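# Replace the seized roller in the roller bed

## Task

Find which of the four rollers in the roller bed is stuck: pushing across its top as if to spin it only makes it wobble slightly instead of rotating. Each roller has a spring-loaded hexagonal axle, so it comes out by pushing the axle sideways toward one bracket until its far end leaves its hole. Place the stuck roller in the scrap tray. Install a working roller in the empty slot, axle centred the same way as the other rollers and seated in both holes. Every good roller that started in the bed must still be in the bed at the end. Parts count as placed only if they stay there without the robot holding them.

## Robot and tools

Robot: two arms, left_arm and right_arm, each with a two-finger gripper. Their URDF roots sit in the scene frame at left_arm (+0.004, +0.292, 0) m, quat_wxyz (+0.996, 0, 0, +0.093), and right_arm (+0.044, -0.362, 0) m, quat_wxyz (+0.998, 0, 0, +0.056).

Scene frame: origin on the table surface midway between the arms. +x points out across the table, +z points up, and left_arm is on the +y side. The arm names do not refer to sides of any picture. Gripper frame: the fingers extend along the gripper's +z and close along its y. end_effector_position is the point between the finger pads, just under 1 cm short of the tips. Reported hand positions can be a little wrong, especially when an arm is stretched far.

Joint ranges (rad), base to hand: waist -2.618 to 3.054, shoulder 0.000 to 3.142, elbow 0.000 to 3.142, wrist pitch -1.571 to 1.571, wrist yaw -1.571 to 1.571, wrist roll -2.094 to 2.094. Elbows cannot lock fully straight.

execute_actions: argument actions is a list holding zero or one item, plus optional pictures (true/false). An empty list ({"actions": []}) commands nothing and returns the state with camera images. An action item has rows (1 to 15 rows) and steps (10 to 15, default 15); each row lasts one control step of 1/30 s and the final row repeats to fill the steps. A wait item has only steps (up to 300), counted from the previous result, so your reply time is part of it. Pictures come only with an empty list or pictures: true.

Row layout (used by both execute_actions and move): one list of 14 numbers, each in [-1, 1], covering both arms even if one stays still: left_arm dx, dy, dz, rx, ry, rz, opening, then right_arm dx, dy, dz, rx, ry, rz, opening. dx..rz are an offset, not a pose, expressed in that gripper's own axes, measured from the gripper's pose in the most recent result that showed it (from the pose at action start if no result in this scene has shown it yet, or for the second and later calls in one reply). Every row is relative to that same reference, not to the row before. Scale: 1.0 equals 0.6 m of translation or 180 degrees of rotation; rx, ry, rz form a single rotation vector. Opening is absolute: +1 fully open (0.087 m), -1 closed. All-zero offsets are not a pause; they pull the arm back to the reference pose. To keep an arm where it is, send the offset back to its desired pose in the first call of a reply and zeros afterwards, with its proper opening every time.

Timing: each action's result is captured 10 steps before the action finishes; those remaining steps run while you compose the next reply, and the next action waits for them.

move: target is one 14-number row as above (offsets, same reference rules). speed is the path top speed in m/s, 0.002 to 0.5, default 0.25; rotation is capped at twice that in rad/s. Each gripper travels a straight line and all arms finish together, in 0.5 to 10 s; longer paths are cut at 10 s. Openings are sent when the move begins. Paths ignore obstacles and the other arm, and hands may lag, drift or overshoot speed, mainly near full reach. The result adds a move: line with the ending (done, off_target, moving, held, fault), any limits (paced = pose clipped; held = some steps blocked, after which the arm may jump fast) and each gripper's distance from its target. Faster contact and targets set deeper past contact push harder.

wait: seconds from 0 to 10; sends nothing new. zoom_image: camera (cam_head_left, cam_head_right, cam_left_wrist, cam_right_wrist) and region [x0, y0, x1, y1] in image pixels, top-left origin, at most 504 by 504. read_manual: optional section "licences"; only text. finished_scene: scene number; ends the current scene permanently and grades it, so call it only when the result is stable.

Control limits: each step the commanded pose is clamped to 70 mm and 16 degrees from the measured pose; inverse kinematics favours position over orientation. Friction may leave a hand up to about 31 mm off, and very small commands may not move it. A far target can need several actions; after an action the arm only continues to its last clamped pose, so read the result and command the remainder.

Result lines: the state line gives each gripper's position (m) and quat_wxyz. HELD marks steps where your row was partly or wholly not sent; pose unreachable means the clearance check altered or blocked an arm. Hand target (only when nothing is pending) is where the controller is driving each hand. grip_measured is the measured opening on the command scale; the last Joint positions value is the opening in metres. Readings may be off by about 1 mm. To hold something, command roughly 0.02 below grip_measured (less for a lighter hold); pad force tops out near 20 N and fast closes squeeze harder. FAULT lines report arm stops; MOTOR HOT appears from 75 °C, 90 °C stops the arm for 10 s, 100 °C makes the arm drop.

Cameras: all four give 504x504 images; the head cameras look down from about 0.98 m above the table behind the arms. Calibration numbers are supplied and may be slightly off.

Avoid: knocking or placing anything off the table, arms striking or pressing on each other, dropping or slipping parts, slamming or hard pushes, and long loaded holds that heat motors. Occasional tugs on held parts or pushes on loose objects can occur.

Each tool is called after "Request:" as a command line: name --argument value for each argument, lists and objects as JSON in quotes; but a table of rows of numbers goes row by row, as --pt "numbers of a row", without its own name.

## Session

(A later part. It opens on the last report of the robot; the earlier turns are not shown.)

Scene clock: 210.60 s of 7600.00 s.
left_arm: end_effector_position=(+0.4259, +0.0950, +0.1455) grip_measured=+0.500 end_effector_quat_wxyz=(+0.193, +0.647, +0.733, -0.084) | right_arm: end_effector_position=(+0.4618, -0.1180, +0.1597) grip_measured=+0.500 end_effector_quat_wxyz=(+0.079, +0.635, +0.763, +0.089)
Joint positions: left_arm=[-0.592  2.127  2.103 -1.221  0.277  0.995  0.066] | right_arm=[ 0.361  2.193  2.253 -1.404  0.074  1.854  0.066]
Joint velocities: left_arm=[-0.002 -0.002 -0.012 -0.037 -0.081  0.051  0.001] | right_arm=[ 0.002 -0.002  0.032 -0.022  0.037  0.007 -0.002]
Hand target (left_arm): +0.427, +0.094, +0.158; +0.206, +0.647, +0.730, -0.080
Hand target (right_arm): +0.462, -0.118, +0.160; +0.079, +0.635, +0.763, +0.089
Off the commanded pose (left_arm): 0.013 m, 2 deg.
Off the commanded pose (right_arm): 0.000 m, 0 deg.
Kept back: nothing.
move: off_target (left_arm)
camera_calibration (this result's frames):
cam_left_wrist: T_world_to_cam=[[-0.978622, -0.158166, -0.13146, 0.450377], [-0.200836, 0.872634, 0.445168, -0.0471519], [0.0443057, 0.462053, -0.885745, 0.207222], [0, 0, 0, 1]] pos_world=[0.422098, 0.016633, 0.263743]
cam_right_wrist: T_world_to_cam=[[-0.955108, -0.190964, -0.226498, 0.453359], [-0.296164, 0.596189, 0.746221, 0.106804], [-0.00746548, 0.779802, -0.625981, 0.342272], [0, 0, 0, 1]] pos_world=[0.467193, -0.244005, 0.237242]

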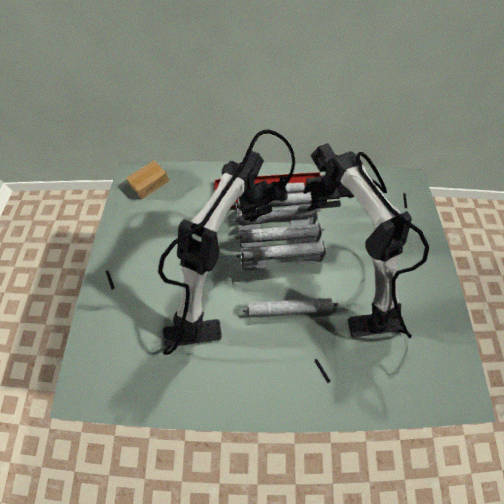

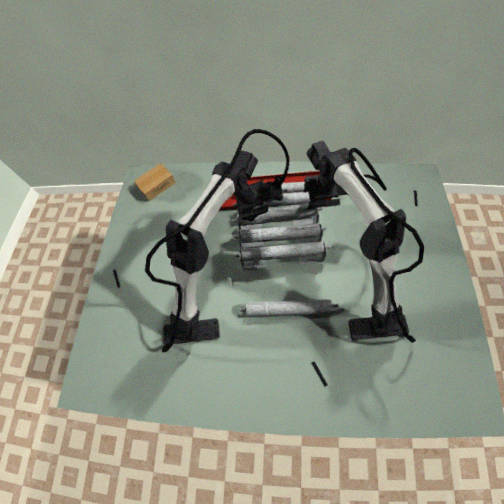

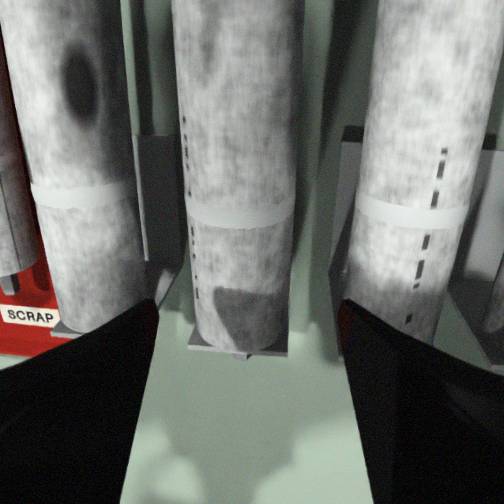

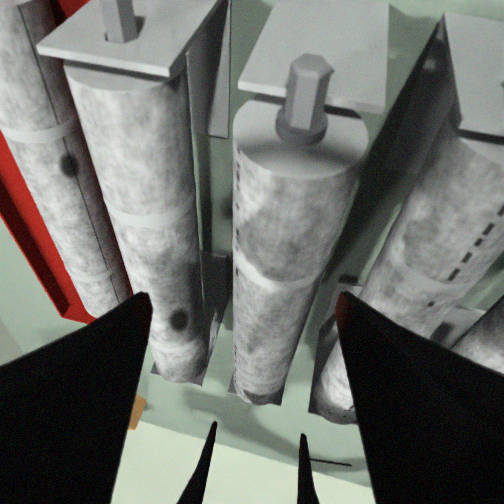

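Request:
move --target '[0.198,-0.0125,-0.078,0.225,-0.358,-0.539,-0.3, 0.012,-0.036,0.115,0,0,0,0.5]' --speed 0.25

Scene clock: 217.80 s of 7600.00 s.
left_arm: end_effector_position=(+0.4046, +0.2172, +0.1461) grip_measured=-0.300 end_effector_quat_wxyz=(+0.181, -0.176, +0.685, -0.684) | right_arm: end_effector_position=(+0.4619, -0.1146, +0.0838) grip_measured=+0.500 end_effector_quat_wxyz=(+0.076, +0.639, +0.761, +0.086)
Joint positions: left_arm=[ 0.088  2.044  0.871  1.177  1.335 -1.568  0.031] | right_arm=[ 0.367  2.158  1.893 -1.089  0.074  1.869  0.066]
Joint velocities: left_arm=[-0.002  0.007  0.002  0.081  0.037 -0.066  0.002] | right_arm=[ 0.007  0.022 -0.002  0.007  0.007  0.007 -0.   ]
Hand target (left_arm): +0.404, +0.220, +0.139; +0.181, -0.188, +0.681, -0.684
Hand target (right_arm): +0.457, -0.111, +0.087; +0.078, +0.635, +0.763, +0.089
Off the commanded pose (left_arm): 0.008 m, 1 deg.
Off the commanded pose (right_arm): 0.007 m, 1 deg.
Kept back: nothing.
move: done
camera_calibration (this result's frames):
cam_left_wrist: T_world_to_cam=[[0.00355427, -0.00568358, 0.999978, -0.146781], [-0.934839, 0.355032, 0.00534065, 0.315396], [-0.355055, -0.934837, -0.00405135, 0.488354], [0, 0, 0, 1]] pos_world=[0.468758, 0.343722, 0.147071]
cam_right_wrist: T_world_to_cam=[[-0.958602, -0.183536, -0.217708, 0.438663], [-0.284667, 0.599233, 0.748255, 0.156312], [-0.00687428, 0.779252, -0.626672, 0.291843], [0, 0, 0, 1]] pos_world=[0.467006, -0.240577, 0.161429]

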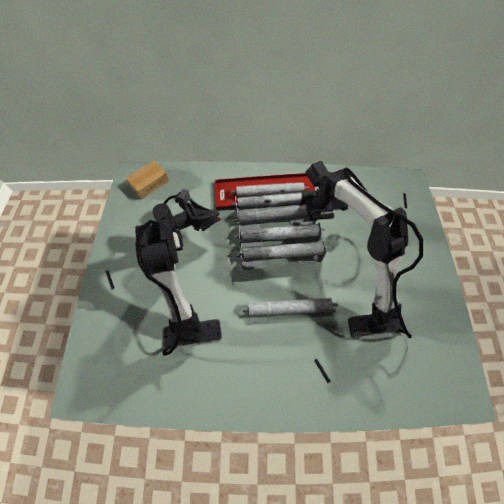

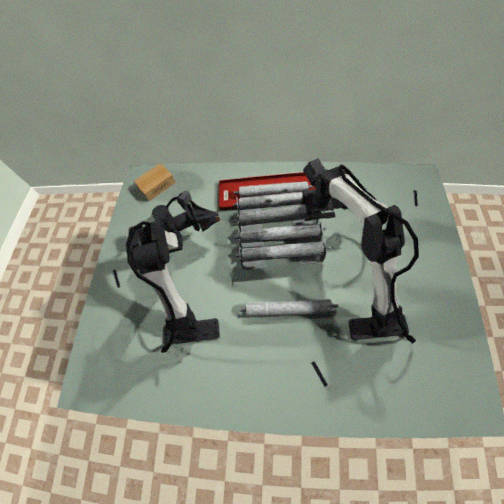

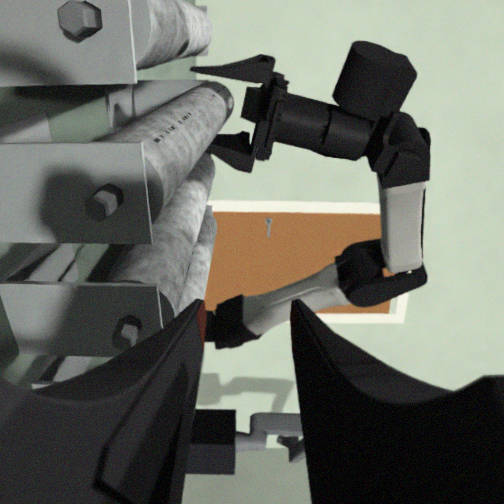

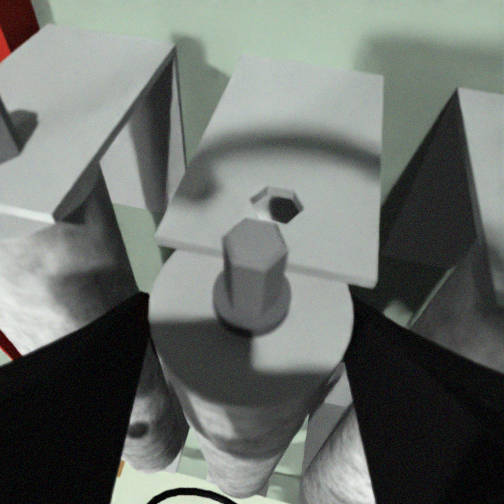

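Request:
move --target '[-0.012,0.122,0.03,0,0,0,-0.3, 0,0,-0.022,0,0,0,0.5]' --speed 0.12

Scene clock: 219.47 s of 7600.00 s.
left_arm: end_effector_position=(+0.4153, +0.2067, +0.0744) grip_measured=-0.300 end_effector_quat_wxyz=(+0.176, -0.180, +0.686, -0.683) | right_arm: end_effector_position=(+0.4587, -0.1163, +0.0861) grip_measured=+0.500 end_effector_quat_wxyz=(+0.073, +0.639, +0.762, +0.079)
Joint positions: left_arm=[ 0.054  2.312  0.91   1.379  1.302 -1.553  0.031] | right_arm=[ 0.367  2.158  1.906 -1.117  0.074  1.869  0.066]
Joint velocities: left_arm=[ 0.022 -0.002 -0.012  0.037 -0.007 -0.037 -0.001] | right_arm=[-0.007 -0.017 -0.012 -0.007  0.007  0.007  0.001]
Hand target (left_arm): +0.420, +0.205, +0.072; +0.181, -0.176, +0.685, -0.684
Hand target (right_arm): +0.459, -0.115, +0.097; +0.076, +0.639, +0.761, +0.086
Off the commanded pose (left_arm): 0.005 m, 1 deg.
Off the commanded pose (right_arm): 0.011 m, 1 deg.
Kept back: nothing.
move: off_target (right_arm)
camera_calibration (this result's frames):
cam_left_wrist: T_world_to_cam=[[0.0164522, -0.00646472, 0.999844, -0.0803968], [-0.933999, 0.356839, 0.017676, 0.32779], [-0.356898, -0.934143, -0.000167235, 0.482415], [0, 0, 0, 1]] pos_world=[0.479651, 0.333157, 0.0746709]
cam_right_wrist: T_world_to_cam=[[-0.961451, -0.185021, -0.203417, 0.435638], [-0.274544, 0.604506, 0.747795, 0.150699], [-0.0153912, 0.774816, -0.632, 0.298423], [0, 0, 0, 1]] pos_world=[0.464812, -0.24172, 0.164527]

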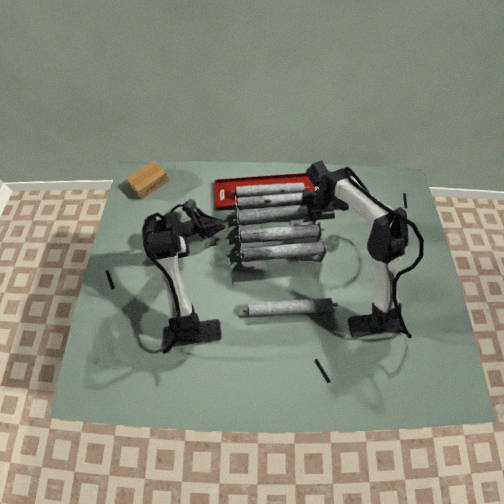

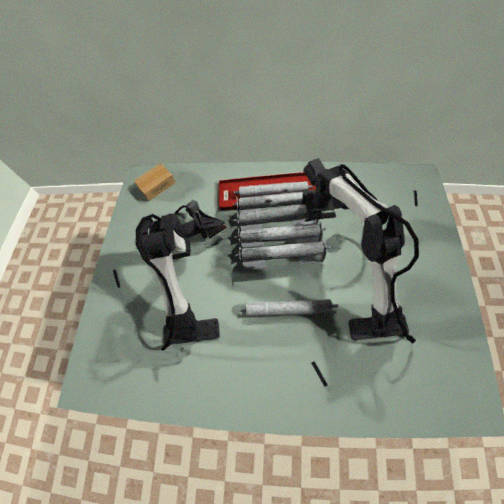

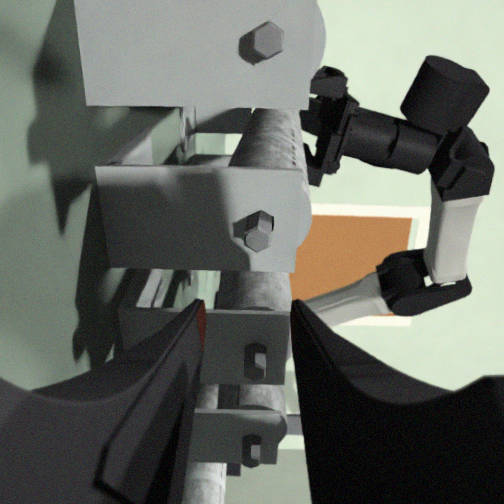

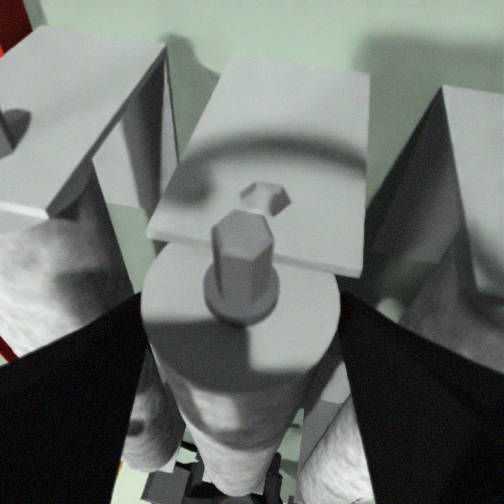

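Request:
move --target '[0.015,-0.013,0.085,0,0,0,-0.3, 0,0.006,-0.026,0,0,0,0.5]' --speed 0.06

Request:
move --target '[0,0,0,0,0,0,-0.95, 0,0,0,0,0,0,-0.1]' --speed 0.06

Scene clock: 221.17 s of 7600.00 s.
left_arm: end_effector_position=(+0.4234, +0.1580, +0.0730) grip_measured=-0.300 end_effector_quat_wxyz=(+0.163, -0.185, +0.688, -0.682) | right_arm: end_effector_position=(+0.4588, -0.1162, +0.0988) grip_measured=+0.500 end_effector_quat_wxyz=(+0.073, +0.639, +0.762, +0.079)
Joint positions: left_arm=[-0.078  2.312  0.917  1.352  1.181 -1.561  0.031] | right_arm=[ 0.367  2.158  1.956 -1.166  0.074  1.869  0.066]
Joint velocities: left_arm=[-0.017  0.022 -0.012 -0.037 -0.007 -0.007 -0.   ] | right_arm=[-0.002 -0.012 -0.022 -0.051 -0.007 -0.037 -0.   ]
Hand target (left_arm): +0.431, +0.157, +0.083; +0.176, -0.180, +0.685, -0.684
Hand target (right_arm): +0.459, -0.116, +0.102; +0.073, +0.639, +0.762, +0.079
Off the commanded pose (left_arm): 0.013 m, 2 deg.
Off the commanded pose (right_arm): 0.003 m, 0 deg.
Kept back: nothing.
move: off_target (left_arm)
camera_calibration (this result's frames):
cam_left_wrist: T_world_to_cam=[[0.0435412, -0.00324278, 0.999046, -0.0913758], [-0.9292, 0.367218, 0.041689, 0.347407], [-0.367003, -0.930129, 0.0129759, 0.442455], [0, 0, 0, 1]] pos_world=[0.489172, 0.28367, 0.0710644]
cam_right_wrist: T_world_to_cam=[[-0.961244, -0.184913, -0.20449, 0.438338], [-0.275303, 0.604111, 0.747836, 0.141516], [-0.0147499, 0.77515, -0.631605, 0.306103], [0, 0, 0, 1]] pos_world=[0.464825, -0.241713, 0.177142]

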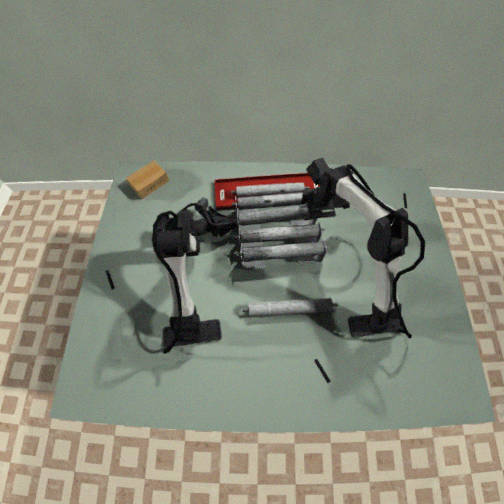

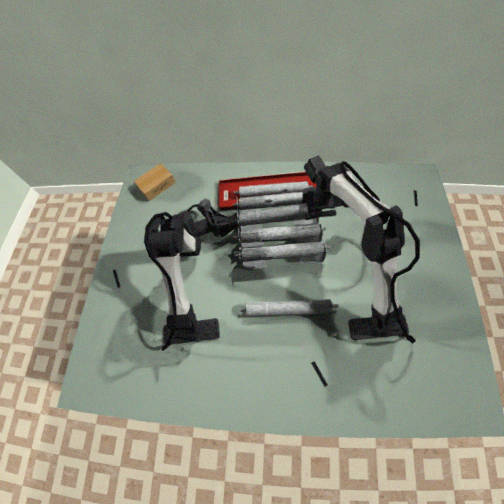

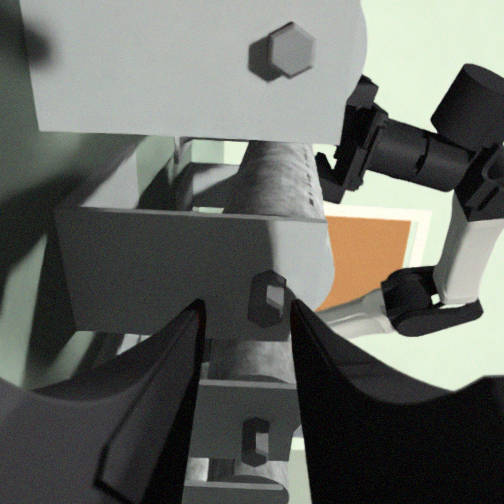

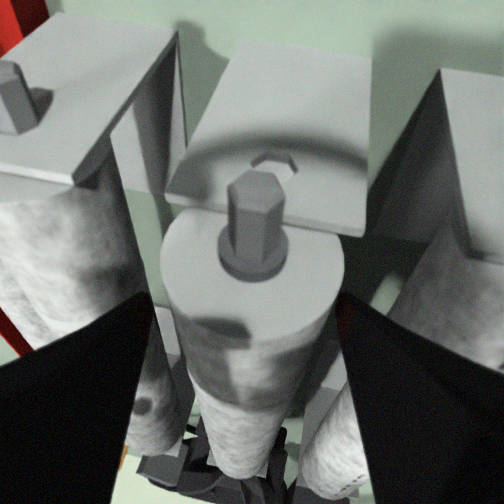

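Scene clock: 221.67 s of 7600.00 s.
left_arm: end_effector_position=(+0.4240, +0.1579, +0.0787) grip_measured=-0.763 end_effector_quat_wxyz=(+0.167, -0.179, +0.687, -0.685) | right_arm: end_effector_position=(+0.4585, -0.1163, +0.0987) grip_measured=+0.077 end_effector_quat_wxyz=(+0.073, +0.639, +0.762, +0.079)
Joint positions: left_arm=[-0.078  2.302  0.921  1.364  1.184 -1.569  0.01 ] | right_arm=[ 0.367  2.158  1.956 -1.167  0.074  1.869  0.047]
Joint velocities: left_arm=[ 0.017 -0.002  0.027 -0.066  0.007 -0.022  0.   ] | right_arm=[-0.002  0.002  0.017  0.037  0.022 -0.022 -0.   ]
Hand target (left_arm): +0.423, +0.158, +0.073; +0.163, -0.185, +0.688, -0.682
Hand target (right_arm): +0.459, -0.116, +0.099; +0.073, +0.639, +0.762, +0.079
Off the commanded pose (left_arm): 0.006 m, 1 deg.
Off the commanded pose (right_arm): 0.000 m, 0 deg.
Kept back: nothing.
move: done
camera_calibration (this result's frames):
cam_left_wrist: T_world_to_cam=[[0.0263511, -0.00220757, 0.99965, -0.0899857], [-0.928683, 0.37001, 0.0252975, 0.348335], [-0.369936, -0.929025, 0.00770002, 0.44405], [0, 0, 0, 1]] pos_world=[0.490135, 0.283448, 0.077723]
cam_right_wrist: T_world_to_cam=[[-0.961472, -0.185027, -0.203312, 0.438018], [-0.274461, 0.604237, 0.748043, 0.141135], [-0.0155596, 0.775024, -0.63174, 0.306484], [0, 0, 0, 1]] pos_world=[0.464647, -0.241767, 0.177097]

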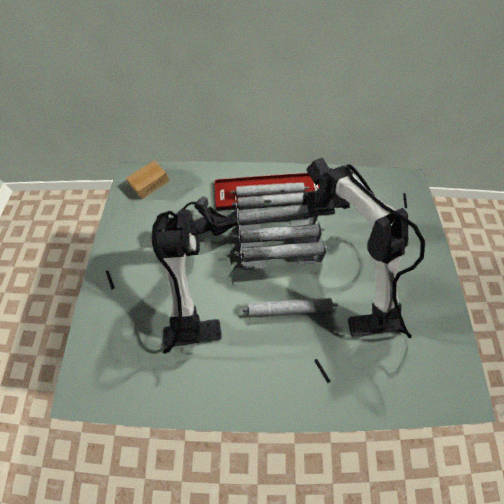

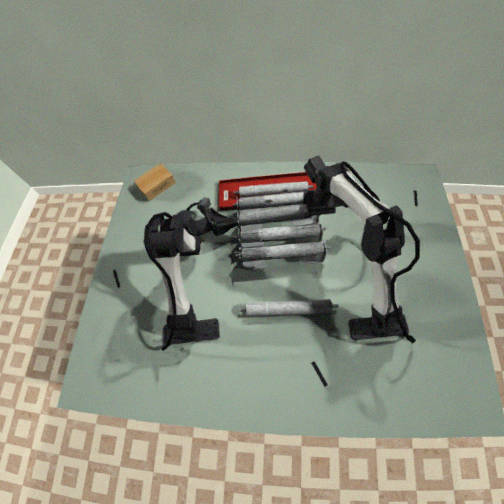

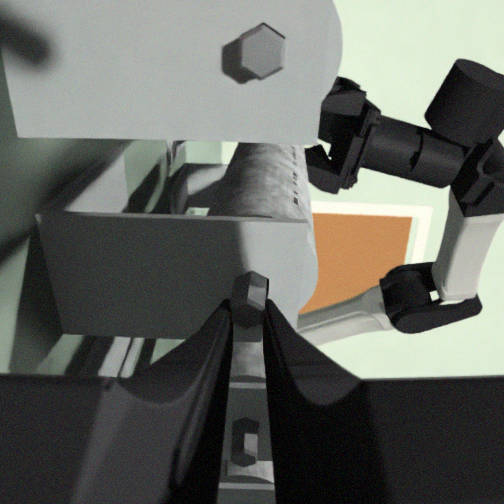

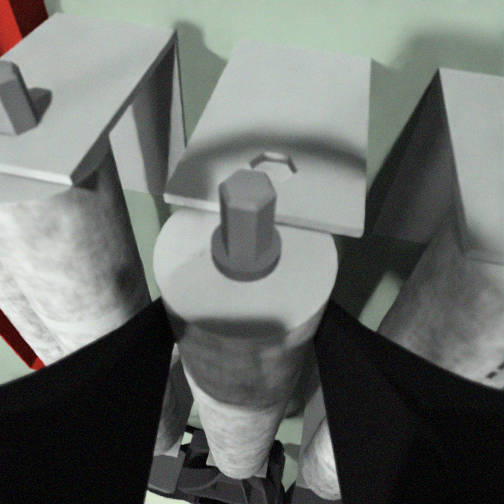

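Request:
move --target '[-0.035,0.003,-0.093,0,0,0,-0.95, 0,0.002,-0.015,0,0,0,-0.1]' --speed 0.03

Scene clock: 224.27 s of 7600.00 s.
left_arm: end_effector_position=(+0.4210, +0.1806, +0.0772) grip_measured=-0.763 end_effector_quat_wxyz=(+0.159, -0.180, +0.689, -0.684) | right_arm: end_effector_position=(+0.4569, -0.1167, +0.0984) grip_measured=+0.077 end_effector_quat_wxyz=(+0.070, +0.642, +0.760, +0.076)
Joint positions: left_arm=[-0.017  2.302  0.93   1.328  1.257 -1.557  0.01 ] | right_arm=[ 0.367  2.158  1.956 -1.175  0.07   1.876  0.047]
Joint velocities: left_arm=[-0.022 -0.002  0.012  0.007 -0.066 -0.007  0.   ] | right_arm=[-0.007 -0.002 -0.017  0.022 -0.081 -0.007 -0.001]
Hand target (left_arm): +0.417, +0.215, +0.076; +0.168, -0.179, +0.687, -0.683
Hand target (right_arm): +0.458, -0.117, +0.108; +0.073, +0.639, +0.762, +0.079
Off the commanded pose (left_arm): 0.037 m, 1 deg.
Off the commanded pose (right_arm): 0.009 m, 1 deg.
Kept back: nothing.
move: off_target (left_arm)
camera_calibration (this result's frames):
cam_left_wrist: T_world_to_cam=[[0.0408667, -0.00240591, 0.999162, -0.0944255], [-0.924033, 0.380348, 0.0387097, 0.332372], [-0.380123, -0.92484, 0.0133205, 0.467147], [0, 0, 0, 1]] pos_world=[0.488554, 0.305392, 0.0752578]
cam_right_wrist: T_world_to_cam=[[-0.964315, -0.178655, -0.195392, 0.437585], [-0.264284, 0.60551, 0.750674, 0.136377], [-0.0157999, 0.775525, -0.631119, 0.306621], [0, 0, 0, 1]] pos_world=[0.462857, -0.242193, 0.17664]

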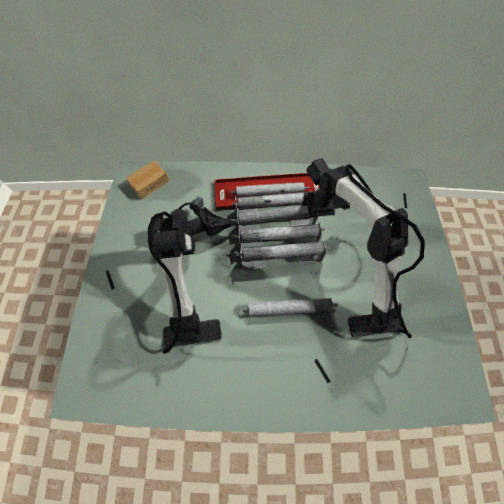

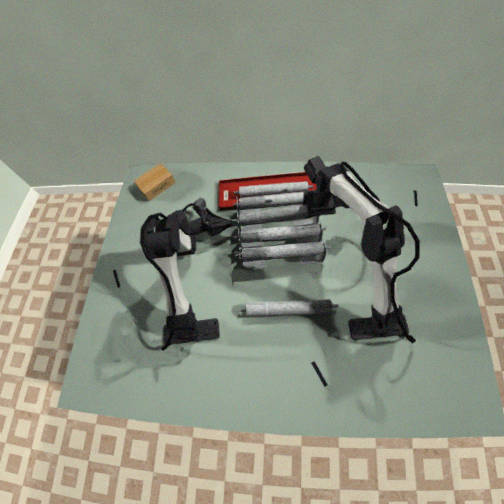

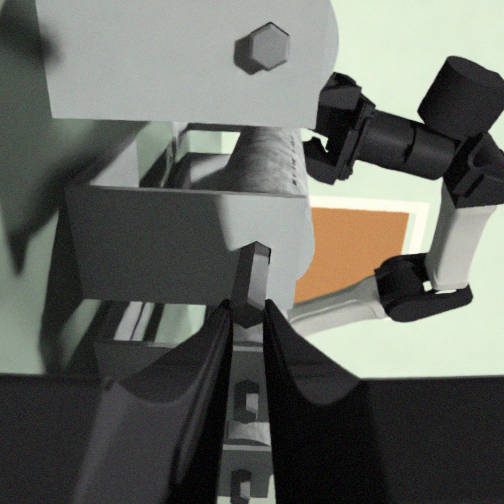

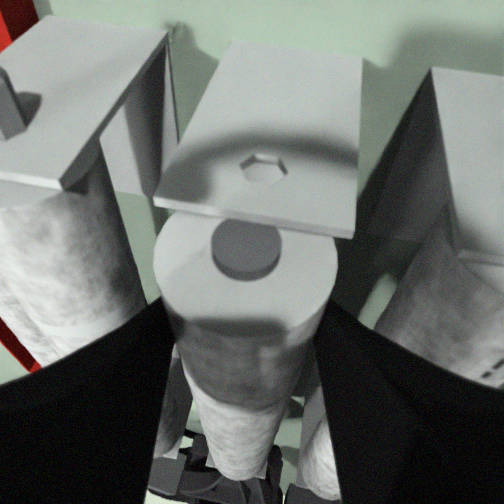

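Request:
execute_actions --actions '[{"rows":[[-0.021,-0.004,-0.054,0,0,0,-0.95,0,0.002,-0.01,0,0,0,-0.1],[-0.021,-0.004,-0.054,0,0,0,-0.95,0,0.001,-0.006,0,0,0,-0.1],[-0.021,-0.004,-0.054,0,0,0,-0.95,0,0,-0.002,0,0,0,-0.1],[-0.021,-0.004,-0.054,0,0,0,-0.95,0,0,0.002,0,0,0,-0.1],[-0.021,-0.004,-0.054,0,0,0,-0.95,0,-0.001,0.006,0,0,0,-0.1],[-0.021,-0.004,-0.054,0,0,0,-0.95,0,-0.002,0.01,0,0,0,-0.1],[-0.021,-0.004,-0.054,0,0,0,-0.95,0,-0.003,0.014,0,0,0,-0.1],[-0.021,-0.004,-0.054,0,0,0,-0.95,0,-0.004,0.018,0,0,0,-0.1],[-0.021,-0.004,-0.054,0,0,0,-0.95,0,-0.005,0.022,0,0,0,-0.1]],"steps":15}]'

Request:
wait --seconds 0.3

Scene clock: 225.23 s of 7600.00 s.
left_arm: end_effector_position=(+0.4210, +0.1805, +0.0771) grip_measured=-0.763 end_effector_quat_wxyz=(+0.152, -0.180, +0.690, -0.685) | right_arm: end_effector_position=(+0.4568, -0.1166, +0.0981) grip_measured=+0.077 end_effector_quat_wxyz=(+0.069, +0.642, +0.760, +0.076)
Joint positions: left_arm=[-0.017  2.302  0.938  1.31   1.266 -1.556  0.01 ] | right_arm=[ 0.367  2.158  1.955 -1.174  0.07   1.877  0.047]
Joint velocities: left_arm=[ 0.007 -0.017  0.002 -0.051  0.037 -0.022  0.001] | right_arm=[-0.012 -0.017 -0.076  0.081  0.037 -0.037  0.   ]
Steps of this call (steps 1 to 24: nothing new was sent; steps 25 to 29: the first 5 steps of this action). Readings (end_effector_position):
25: left_arm (+0.4211, +0.1806, +0.0772) | right_arm (+0.4569, -0.1166, +0.0984)
26: left_arm (+0.4211, +0.1806, +0.0772) | right_arm (+0.4568, -0.1166, +0.0984)
28: left_arm (+0.4211, +0.1805, +0.0772) | right_arm (+0.4568, -0.1166, +0.0984)
29: the state above

Scene clock: 225.87 s of 7600.00 s.
left_arm: end_effector_position=(+0.4208, +0.1811, +0.0783) grip_measured=-0.765 end_effector_quat_wxyz=(+0.150, -0.175, +0.690, -0.686) | right_arm: end_effector_position=(+0.4567, -0.1166, +0.0866) grip_measured=+0.077 end_effector_quat_wxyz=(+0.068, +0.646, +0.757, +0.076)
Joint positions: left_arm=[-0.015  2.302  0.945  1.308  1.277 -1.556  0.01 ] | right_arm=[ 0.367  2.158  1.91  -1.131  0.069  1.886  0.047]
Joint velocities: left_arm=[-0.002  0.007  0.002  0.051 -0.037  0.007  0.   ] | right_arm=[ 0.007  0.002 -0.002  0.007  0.022  0.037 -0.   ]
Hand target (left_arm): +0.418, +0.213, +0.079; +0.159, -0.180, +0.688, -0.684
Hand target (right_arm): +0.457, -0.117, +0.085; +0.070, +0.642, +0.760, +0.076
Off the commanded pose (left_arm): 0.034 m, 1 deg.
Off the commanded pose (right_arm): 0.002 m, 1 deg.
Kept back: nothing.
Steps of this call (steps 1 to 10: the last 10 steps of your previous action; steps 11 to 19: nothing new was sent). Readings (end_effector_position):
1: left_arm (+0.4210, +0.1806, +0.0772) | right_arm (+0.4568, -0.1167, +0.0972)
2: left_arm (+0.4210, +0.1806, +0.0773) | right_arm (+0.4567, -0.1167, +0.0958)
4: left_arm (+0.4209, +0.1809, +0.0777) | right_arm (+0.4566, -0.1167, +0.0915)
8: left_arm (+0.4208, +0.1811, +0.0783) | right_arm (+0.4566, -0.1166, +0.0867)
19: the state above
camera_calibration (this result's frames):
cam_left_wrist: T_world_to_cam=[[0.0463745, -0.00152441, 0.998923, -0.097987], [-0.916539, 0.39761, 0.0431567, 0.325293], [-0.397247, -0.917553, 0.0170418, 0.473042], [0, 0, 0, 1]] pos_world=[0.490603, 0.304552, 0.0757814]
cam_right_wrist: T_world_to_cam=[[-0.966598, -0.169156, -0.192547, 0.437058], [-0.256079, 0.606383, 0.75281, 0.141293], [-0.0105853, 0.776972, -0.629446, 0.296763], [0, 0, 0, 1]] pos_world=[0.461783, -0.242323, 0.164584]

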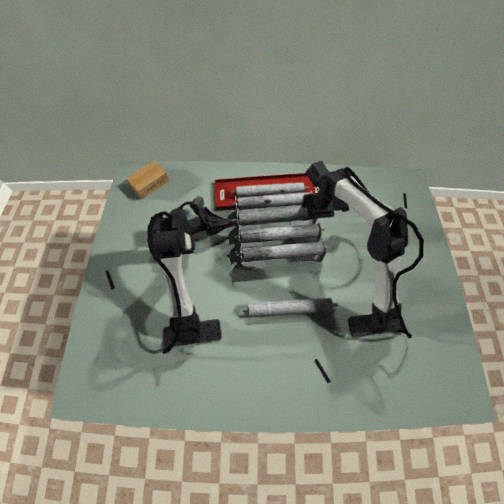

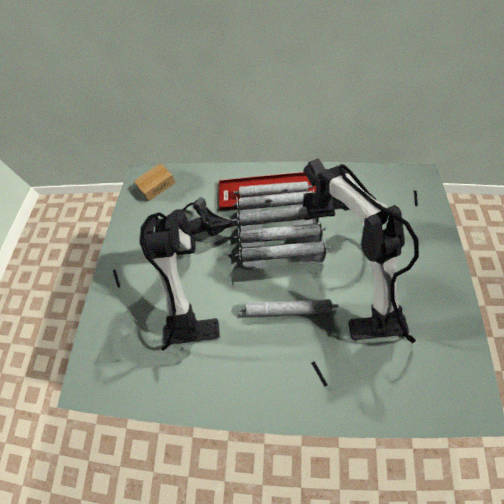

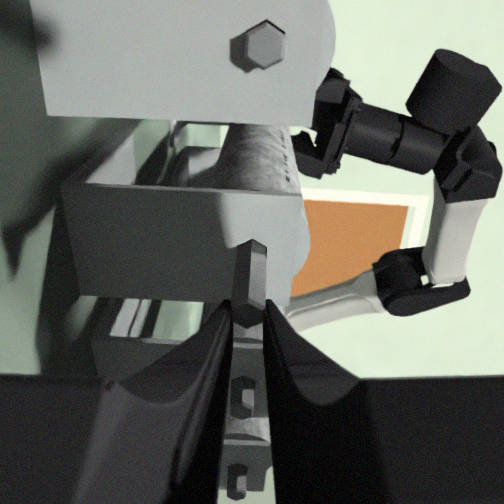

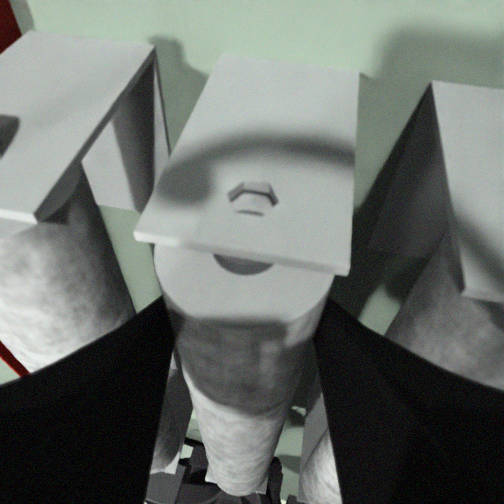

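Request:
execute_actions --actions '[{"rows":[[-0.017,-0.004,-0.045,0,0,0,-0.95,0,-0.001,0.004,0,0,0,-0.1],[-0.013,-0.004,-0.035,0,0,0,-0.95,0,-0.001,0.005,0,0,0,-0.1],[-0.01,-0.004,-0.025,0,0,0,-0.95,0,-0.001,0.006,0,0,0,-0.1],[-0.006,-0.004,-0.015,0,0,0,-0.95,0,-0.0015,0.007,0,0,0,-0.1],[-0.006,-0.004,-0.015,0,0,0,-0.95,0,-0.0015,0.008,0,0,0,-0.1],[-0.006,-0.004,-0.015,0,0,0,-0.95,0,-0.002,0.009,0,0,0,-0.1],[-0.006,-0.004,-0.015,0,0,0,-0.95,0,-0.002,0.01,0,0,0,-0.1],[-0.006,-0.004,-0.015,0,0,0,-0.95,0,-0.002,0.011,0,0,0,-0.1],[-0.006,-0.004,-0.015,0,0,0,-0.95,0,-0.0025,0.012,0,0,0,-0.1],[-0.006,-0.004,-0.015,0,0,0,-0.95,0,-0.0025,0.013,0,0,0,-0.1],[-0.006,-0.004,-0.015,0,0,0,-0.95,0,-0.003,0.014,0,0,0,-0.1],[-0.006,-0.004,-0.015,0,0,0,-0.95,0,-0.003,0.015,0,0,0,-0.1],[-0.006,-0.004,-0.015,0,0,0,-0.95,0,-0.003,0.016,0,0,0,-0.1]],"steps":15}]'

Request:
wait --seconds 0.3

Scene clock: 226.97 s of 7600.00 s.
left_arm: end_effector_position=(+0.4209, +0.1802, +0.0786) grip_measured=-0.765 end_effector_quat_wxyz=(+0.148, -0.174, +0.691, -0.686) | right_arm: end_effector_position=(+0.4567, -0.1166, +0.0863) grip_measured=+0.077 end_effector_quat_wxyz=(+0.068, +0.646, +0.757, +0.075)
Joint positions: left_arm=[-0.017  2.302  0.947  1.304  1.279 -1.556  0.01 ] | right_arm=[ 0.367  2.158  1.909 -1.13   0.069  1.886  0.047]
Joint velocities: left_arm=[-0.012  0.007  0.002 -0.007  0.037 -0.007  0.   ] | right_arm=[ 0.027 -0.032 -0.076  0.051 -0.081 -0.051  0.001]
Steps of this call (steps 1 to 28: nothing new was sent; steps 29 to 33: the first 5 steps of this action). Readings (end_effector_position):
29: left_arm (+0.4209, +0.1811, +0.0785) | right_arm (+0.4567, -0.1166, +0.0866)
30: left_arm (+0.4209, +0.1809, +0.0787) | right_arm (+0.4567, -0.1166, +0.0866)
32: left_arm (+0.4209, +0.1802, +0.0786) | right_arm (+0.4567, -0.1166, +0.0866)
33: the state above

Scene clock: 227.60 s of 7600.00 s.
left_arm: end_effector_position=(+0.4209, +0.1802, +0.0787) grip_measured=-0.765 end_effector_quat_wxyz=(+0.149, -0.174, +0.691, -0.686) | right_arm: end_effector_position=(+0.4568, -0.1164, +0.0808) grip_measured=+0.077 end_effector_quat_wxyz=(+0.068, +0.647, +0.755, +0.076)
Joint positions: left_arm=[-0.017  2.302  0.947  1.307  1.278 -1.556  0.01 ] | right_arm=[ 0.367  2.158  1.886 -1.107  0.068  1.891  0.047]
Joint velocities: left_arm=[-0.027  0.002 -0.002  0.007 -0.095  0.022 -0.   ] | right_arm=[ 0.002  0.017 -0.032  0.022  0.037 -0.007  0.   ]
Hand target (left_arm): +0.420, +0.191, +0.081; +0.150, -0.175, +0.690, -0.686
Hand target (right_arm): +0.457, -0.116, +0.077; +0.068, +0.646, +0.757, +0.075
Off the commanded pose (left_arm): 0.011 m, 0 deg.
Off the commanded pose (right_arm): 0.004 m, 0 deg.
Kept back: nothing.
Steps of this call (steps 1 to 10: the last 10 steps of your previous action; steps 11 to 19: nothing new was sent). Readings (end_effector_position):
1: left_arm (+0.4209, +0.1802, +0.0786) | right_arm (+0.4566, -0.1167, +0.0857)
2: left_arm (+0.4209, +0.1802, +0.0786) | right_arm (+0.4566, -0.1166, +0.0850)
4: left_arm (+0.4209, +0.1802, +0.0786) | right_arm (+0.4564, -0.1166, +0.0835)
8: left_arm (+0.4209, +0.1802, +0.0786) | right_arm (+0.4567, -0.1165, +0.0815)
19: the state above
camera_calibration (this result's frames):
cam_left_wrist: T_world_to_cam=[[0.0448568, -0.00188295, 0.998992, -0.0977318], [-0.915234, 0.400744, 0.0418512, 0.324755], [-0.400419, -0.916188, 0.0162528, 0.473422], [0, 0, 0, 1]] pos_world=[0.491178, 0.303416, 0.0763474]
cam_right_wrist: T_world_to_cam=[[-0.967347, -0.164624, -0.192713, 0.436926], [-0.253349, 0.606163, 0.75391, 0.144302], [-0.0072959, 0.778117, -0.628077, 0.291475], [0, 0, 0, 1]] pos_world=[0.461345, -0.242344, 0.15848]

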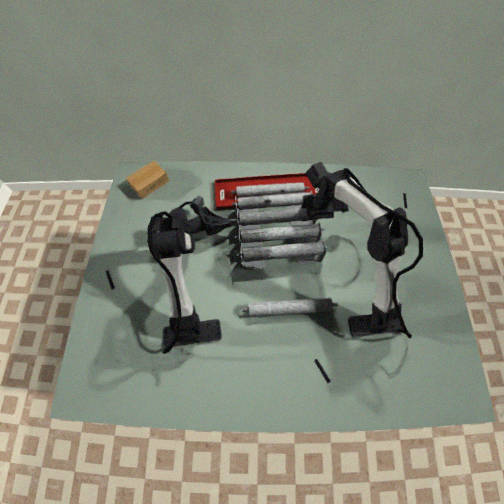

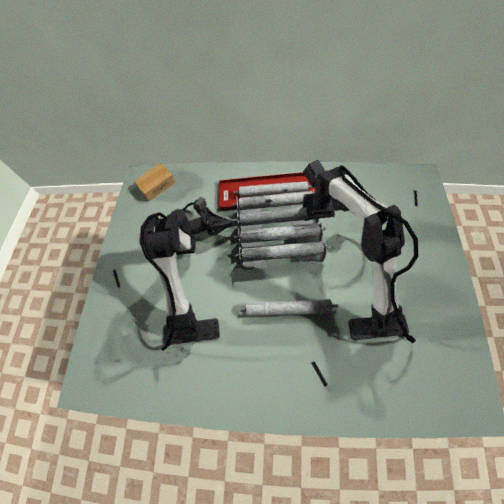

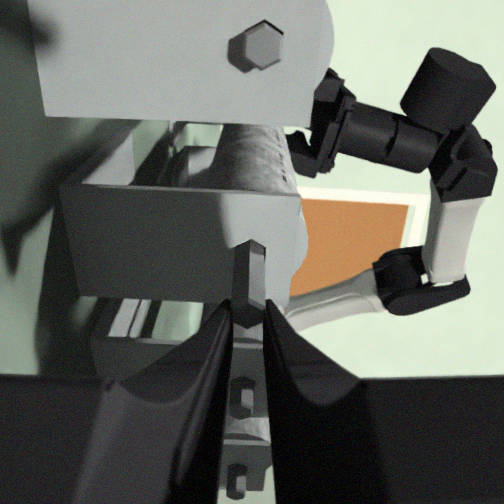

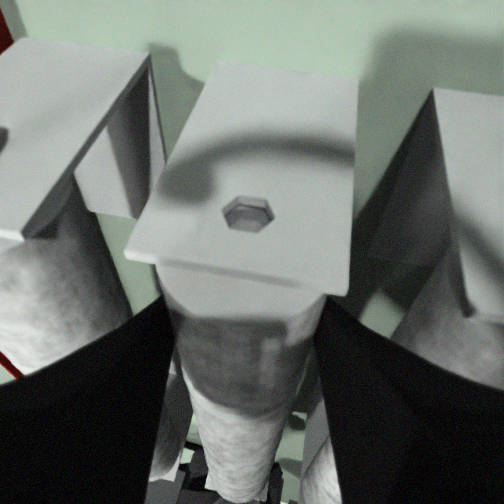

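Request:
execute_actions --actions '[{"rows":[[-0.003,-0.004,-0.008,0,0,0,-0.95,0,-0.001,0.007,0,0,0,-0.1],[0,-0.004,0,0,0,0,-0.95,0,-0.001,0.007,0,0,0,-0.1],[0.002,-0.004,0.005,0,0,0,-0.95,0,-0.001,0.007,0,0,0,-0.1],[0.004,-0.004,0.01,0,0,0,-0.95,0,-0.0015,0.008,0,0,0,-0.1],[0.004,-0.004,0.01,0,0,0,-0.95,0,-0.0015,0.009,0,0,0,-0.1],[0.004,-0.004,0.01,0,0,0,-0.95,0,-0.002,0.01,0,0,0,-0.1],[0.004,-0.004,0.01,0,0,0,-0.95,0,-0.002,0.011,0,0,0,-0.1],[0.004,-0.004,0.01,0,0,0,-0.95,0,-0.002,0.012,0,0,0,-0.1],[0.004,-0.004,0.01,0,0,0,-0.95,0,-0.0025,0.013,0,0,0,-0.1],[0.004,-0.004,0.01,0,0,0,-0.95,0,-0.0025,0.014,0,0,0,-0.1]],"steps":15}]'

Request:
wait --seconds 0.3

Scene clock: 228.50 s of 7600.00 s.
left_arm: end_effector_position=(+0.4215, +0.1746, +0.0790) grip_measured=-0.765 end_effector_quat_wxyz=(+0.150, -0.172, +0.691, -0.686) | right_arm: end_effector_position=(+0.4567, -0.1165, +0.0800) grip_measured=+0.077 end_effector_quat_wxyz=(+0.067, +0.648, +0.755, +0.076)
Joint positions: left_arm=[-0.032  2.302  0.947  1.31   1.266 -1.557  0.01 ] | right_arm=[ 0.367  2.158  1.883 -1.105  0.068  1.892  0.047]
Joint velocities: left_arm=[-0.105  0.002  0.012  0.037 -0.066 -0.037 -0.001] | right_arm=[-0.017 -0.007 -0.154  0.037 -0.022  0.022 -0.   ]
Steps of this call (steps 1 to 22: nothing new was sent; steps 23 to 27: the first 5 steps of this action). Readings (end_effector_position):
23: left_arm (+0.4209, +0.1797, +0.0787) | right_arm (+0.4569, -0.1164, +0.0808)
24: left_arm (+0.4209, +0.1793, +0.0788) | right_arm (+0.4569, -0.1164, +0.0808)
26: left_arm (+0.4213, +0.1762, +0.0789) | right_arm (+0.4569, -0.1164, +0.0808)
27: the state above

Scene clock: 229.13 s of 7600.00 s.
left_arm: end_effector_position=(+0.4221, +0.1710, +0.0791) grip_measured=-0.765 end_effector_quat_wxyz=(+0.151, -0.171, +0.691, -0.686) | right_arm: end_effector_position=(+0.4567, -0.1163, +0.0792) grip_measured=+0.077 end_effector_quat_wxyz=(+0.067, +0.648, +0.755, +0.076)
Joint positions: left_arm=[-0.041  2.302  0.947  1.313  1.256 -1.557  0.01 ] | right_arm=[ 0.367  2.158  1.88  -1.101  0.067  1.893  0.047]
Joint velocities: left_arm=[ 0.017  0.017 -0.002  0.007  0.022  0.007 -0.001] | right_arm=[ 0.022  0.022 -0.012 -0.007 -0.051  0.037 -0.001]
Hand target (left_arm): +0.421, +0.174, +0.081; +0.149, -0.174, +0.690, -0.686
Hand target (right_arm): +0.457, -0.116, +0.072; +0.067, +0.647, +0.755, +0.076
Off the commanded pose (left_arm): 0.003 m, 0 deg.
Off the commanded pose (right_arm): 0.007 m, 0 deg.
Kept back: nothing.
Steps of this call (steps 1 to 10: the last 10 steps of your previous action; steps 11 to 19: nothing new was sent). Readings (end_effector_position):
1: left_arm (+0.4216, +0.1733, +0.0790) | right_arm (+0.4566, -0.1163, +0.0793)
2: left_arm (+0.4218, +0.1722, +0.0791) | right_arm (+0.4566, -0.1164, +0.0791)
4: left_arm (+0.4220, +0.1710, +0.0791) | right_arm (+0.4567, -0.1163, +0.0792)
8: left_arm (+0.4221, +0.1710, +0.0791) | right_arm (+0.4567, -0.1163, +0.0792)
19: the state above
camera_calibration (this result's frames):
cam_left_wrist: T_world_to_cam=[[0.0396679, -0.0035684, 0.999207, -0.095717], [-0.914669, 0.402437, 0.037749, 0.329216], [-0.402252, -0.915441, 0.0126999, 0.46643], [0, 0, 0, 1]] pos_world=[0.492543, 0.294159, 0.0772898]
cam_right_wrist: T_world_to_cam=[[-0.967855, -0.16242, -0.19203, 0.436936], [-0.251428, 0.605709, 0.754917, 0.144394], [-0.00629911, 0.778933, -0.627076, 0.289929], [0, 0, 0, 1]] pos_world=[0.461022, -0.242329, 0.156707]

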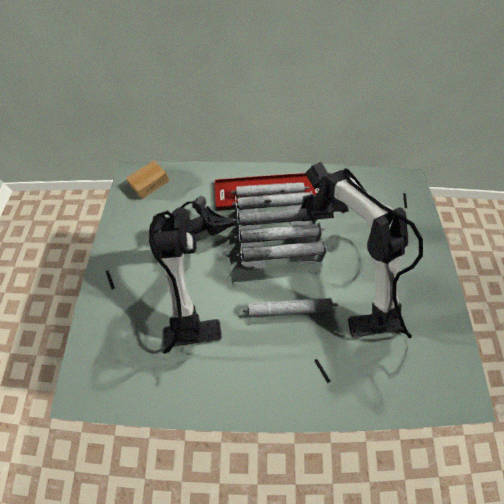

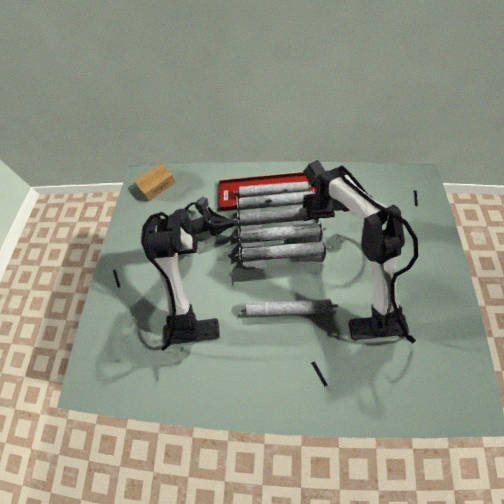

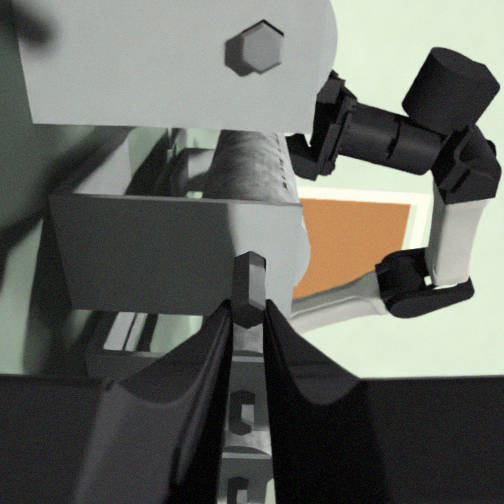

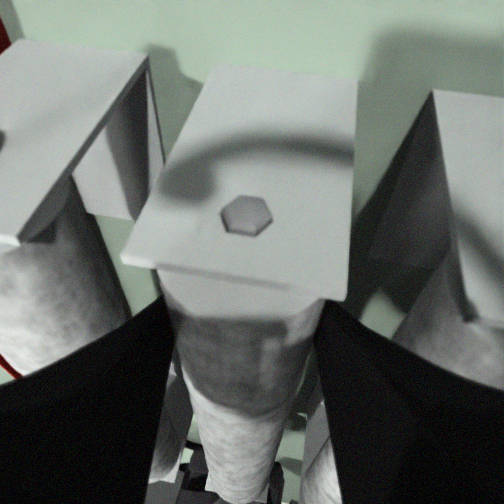

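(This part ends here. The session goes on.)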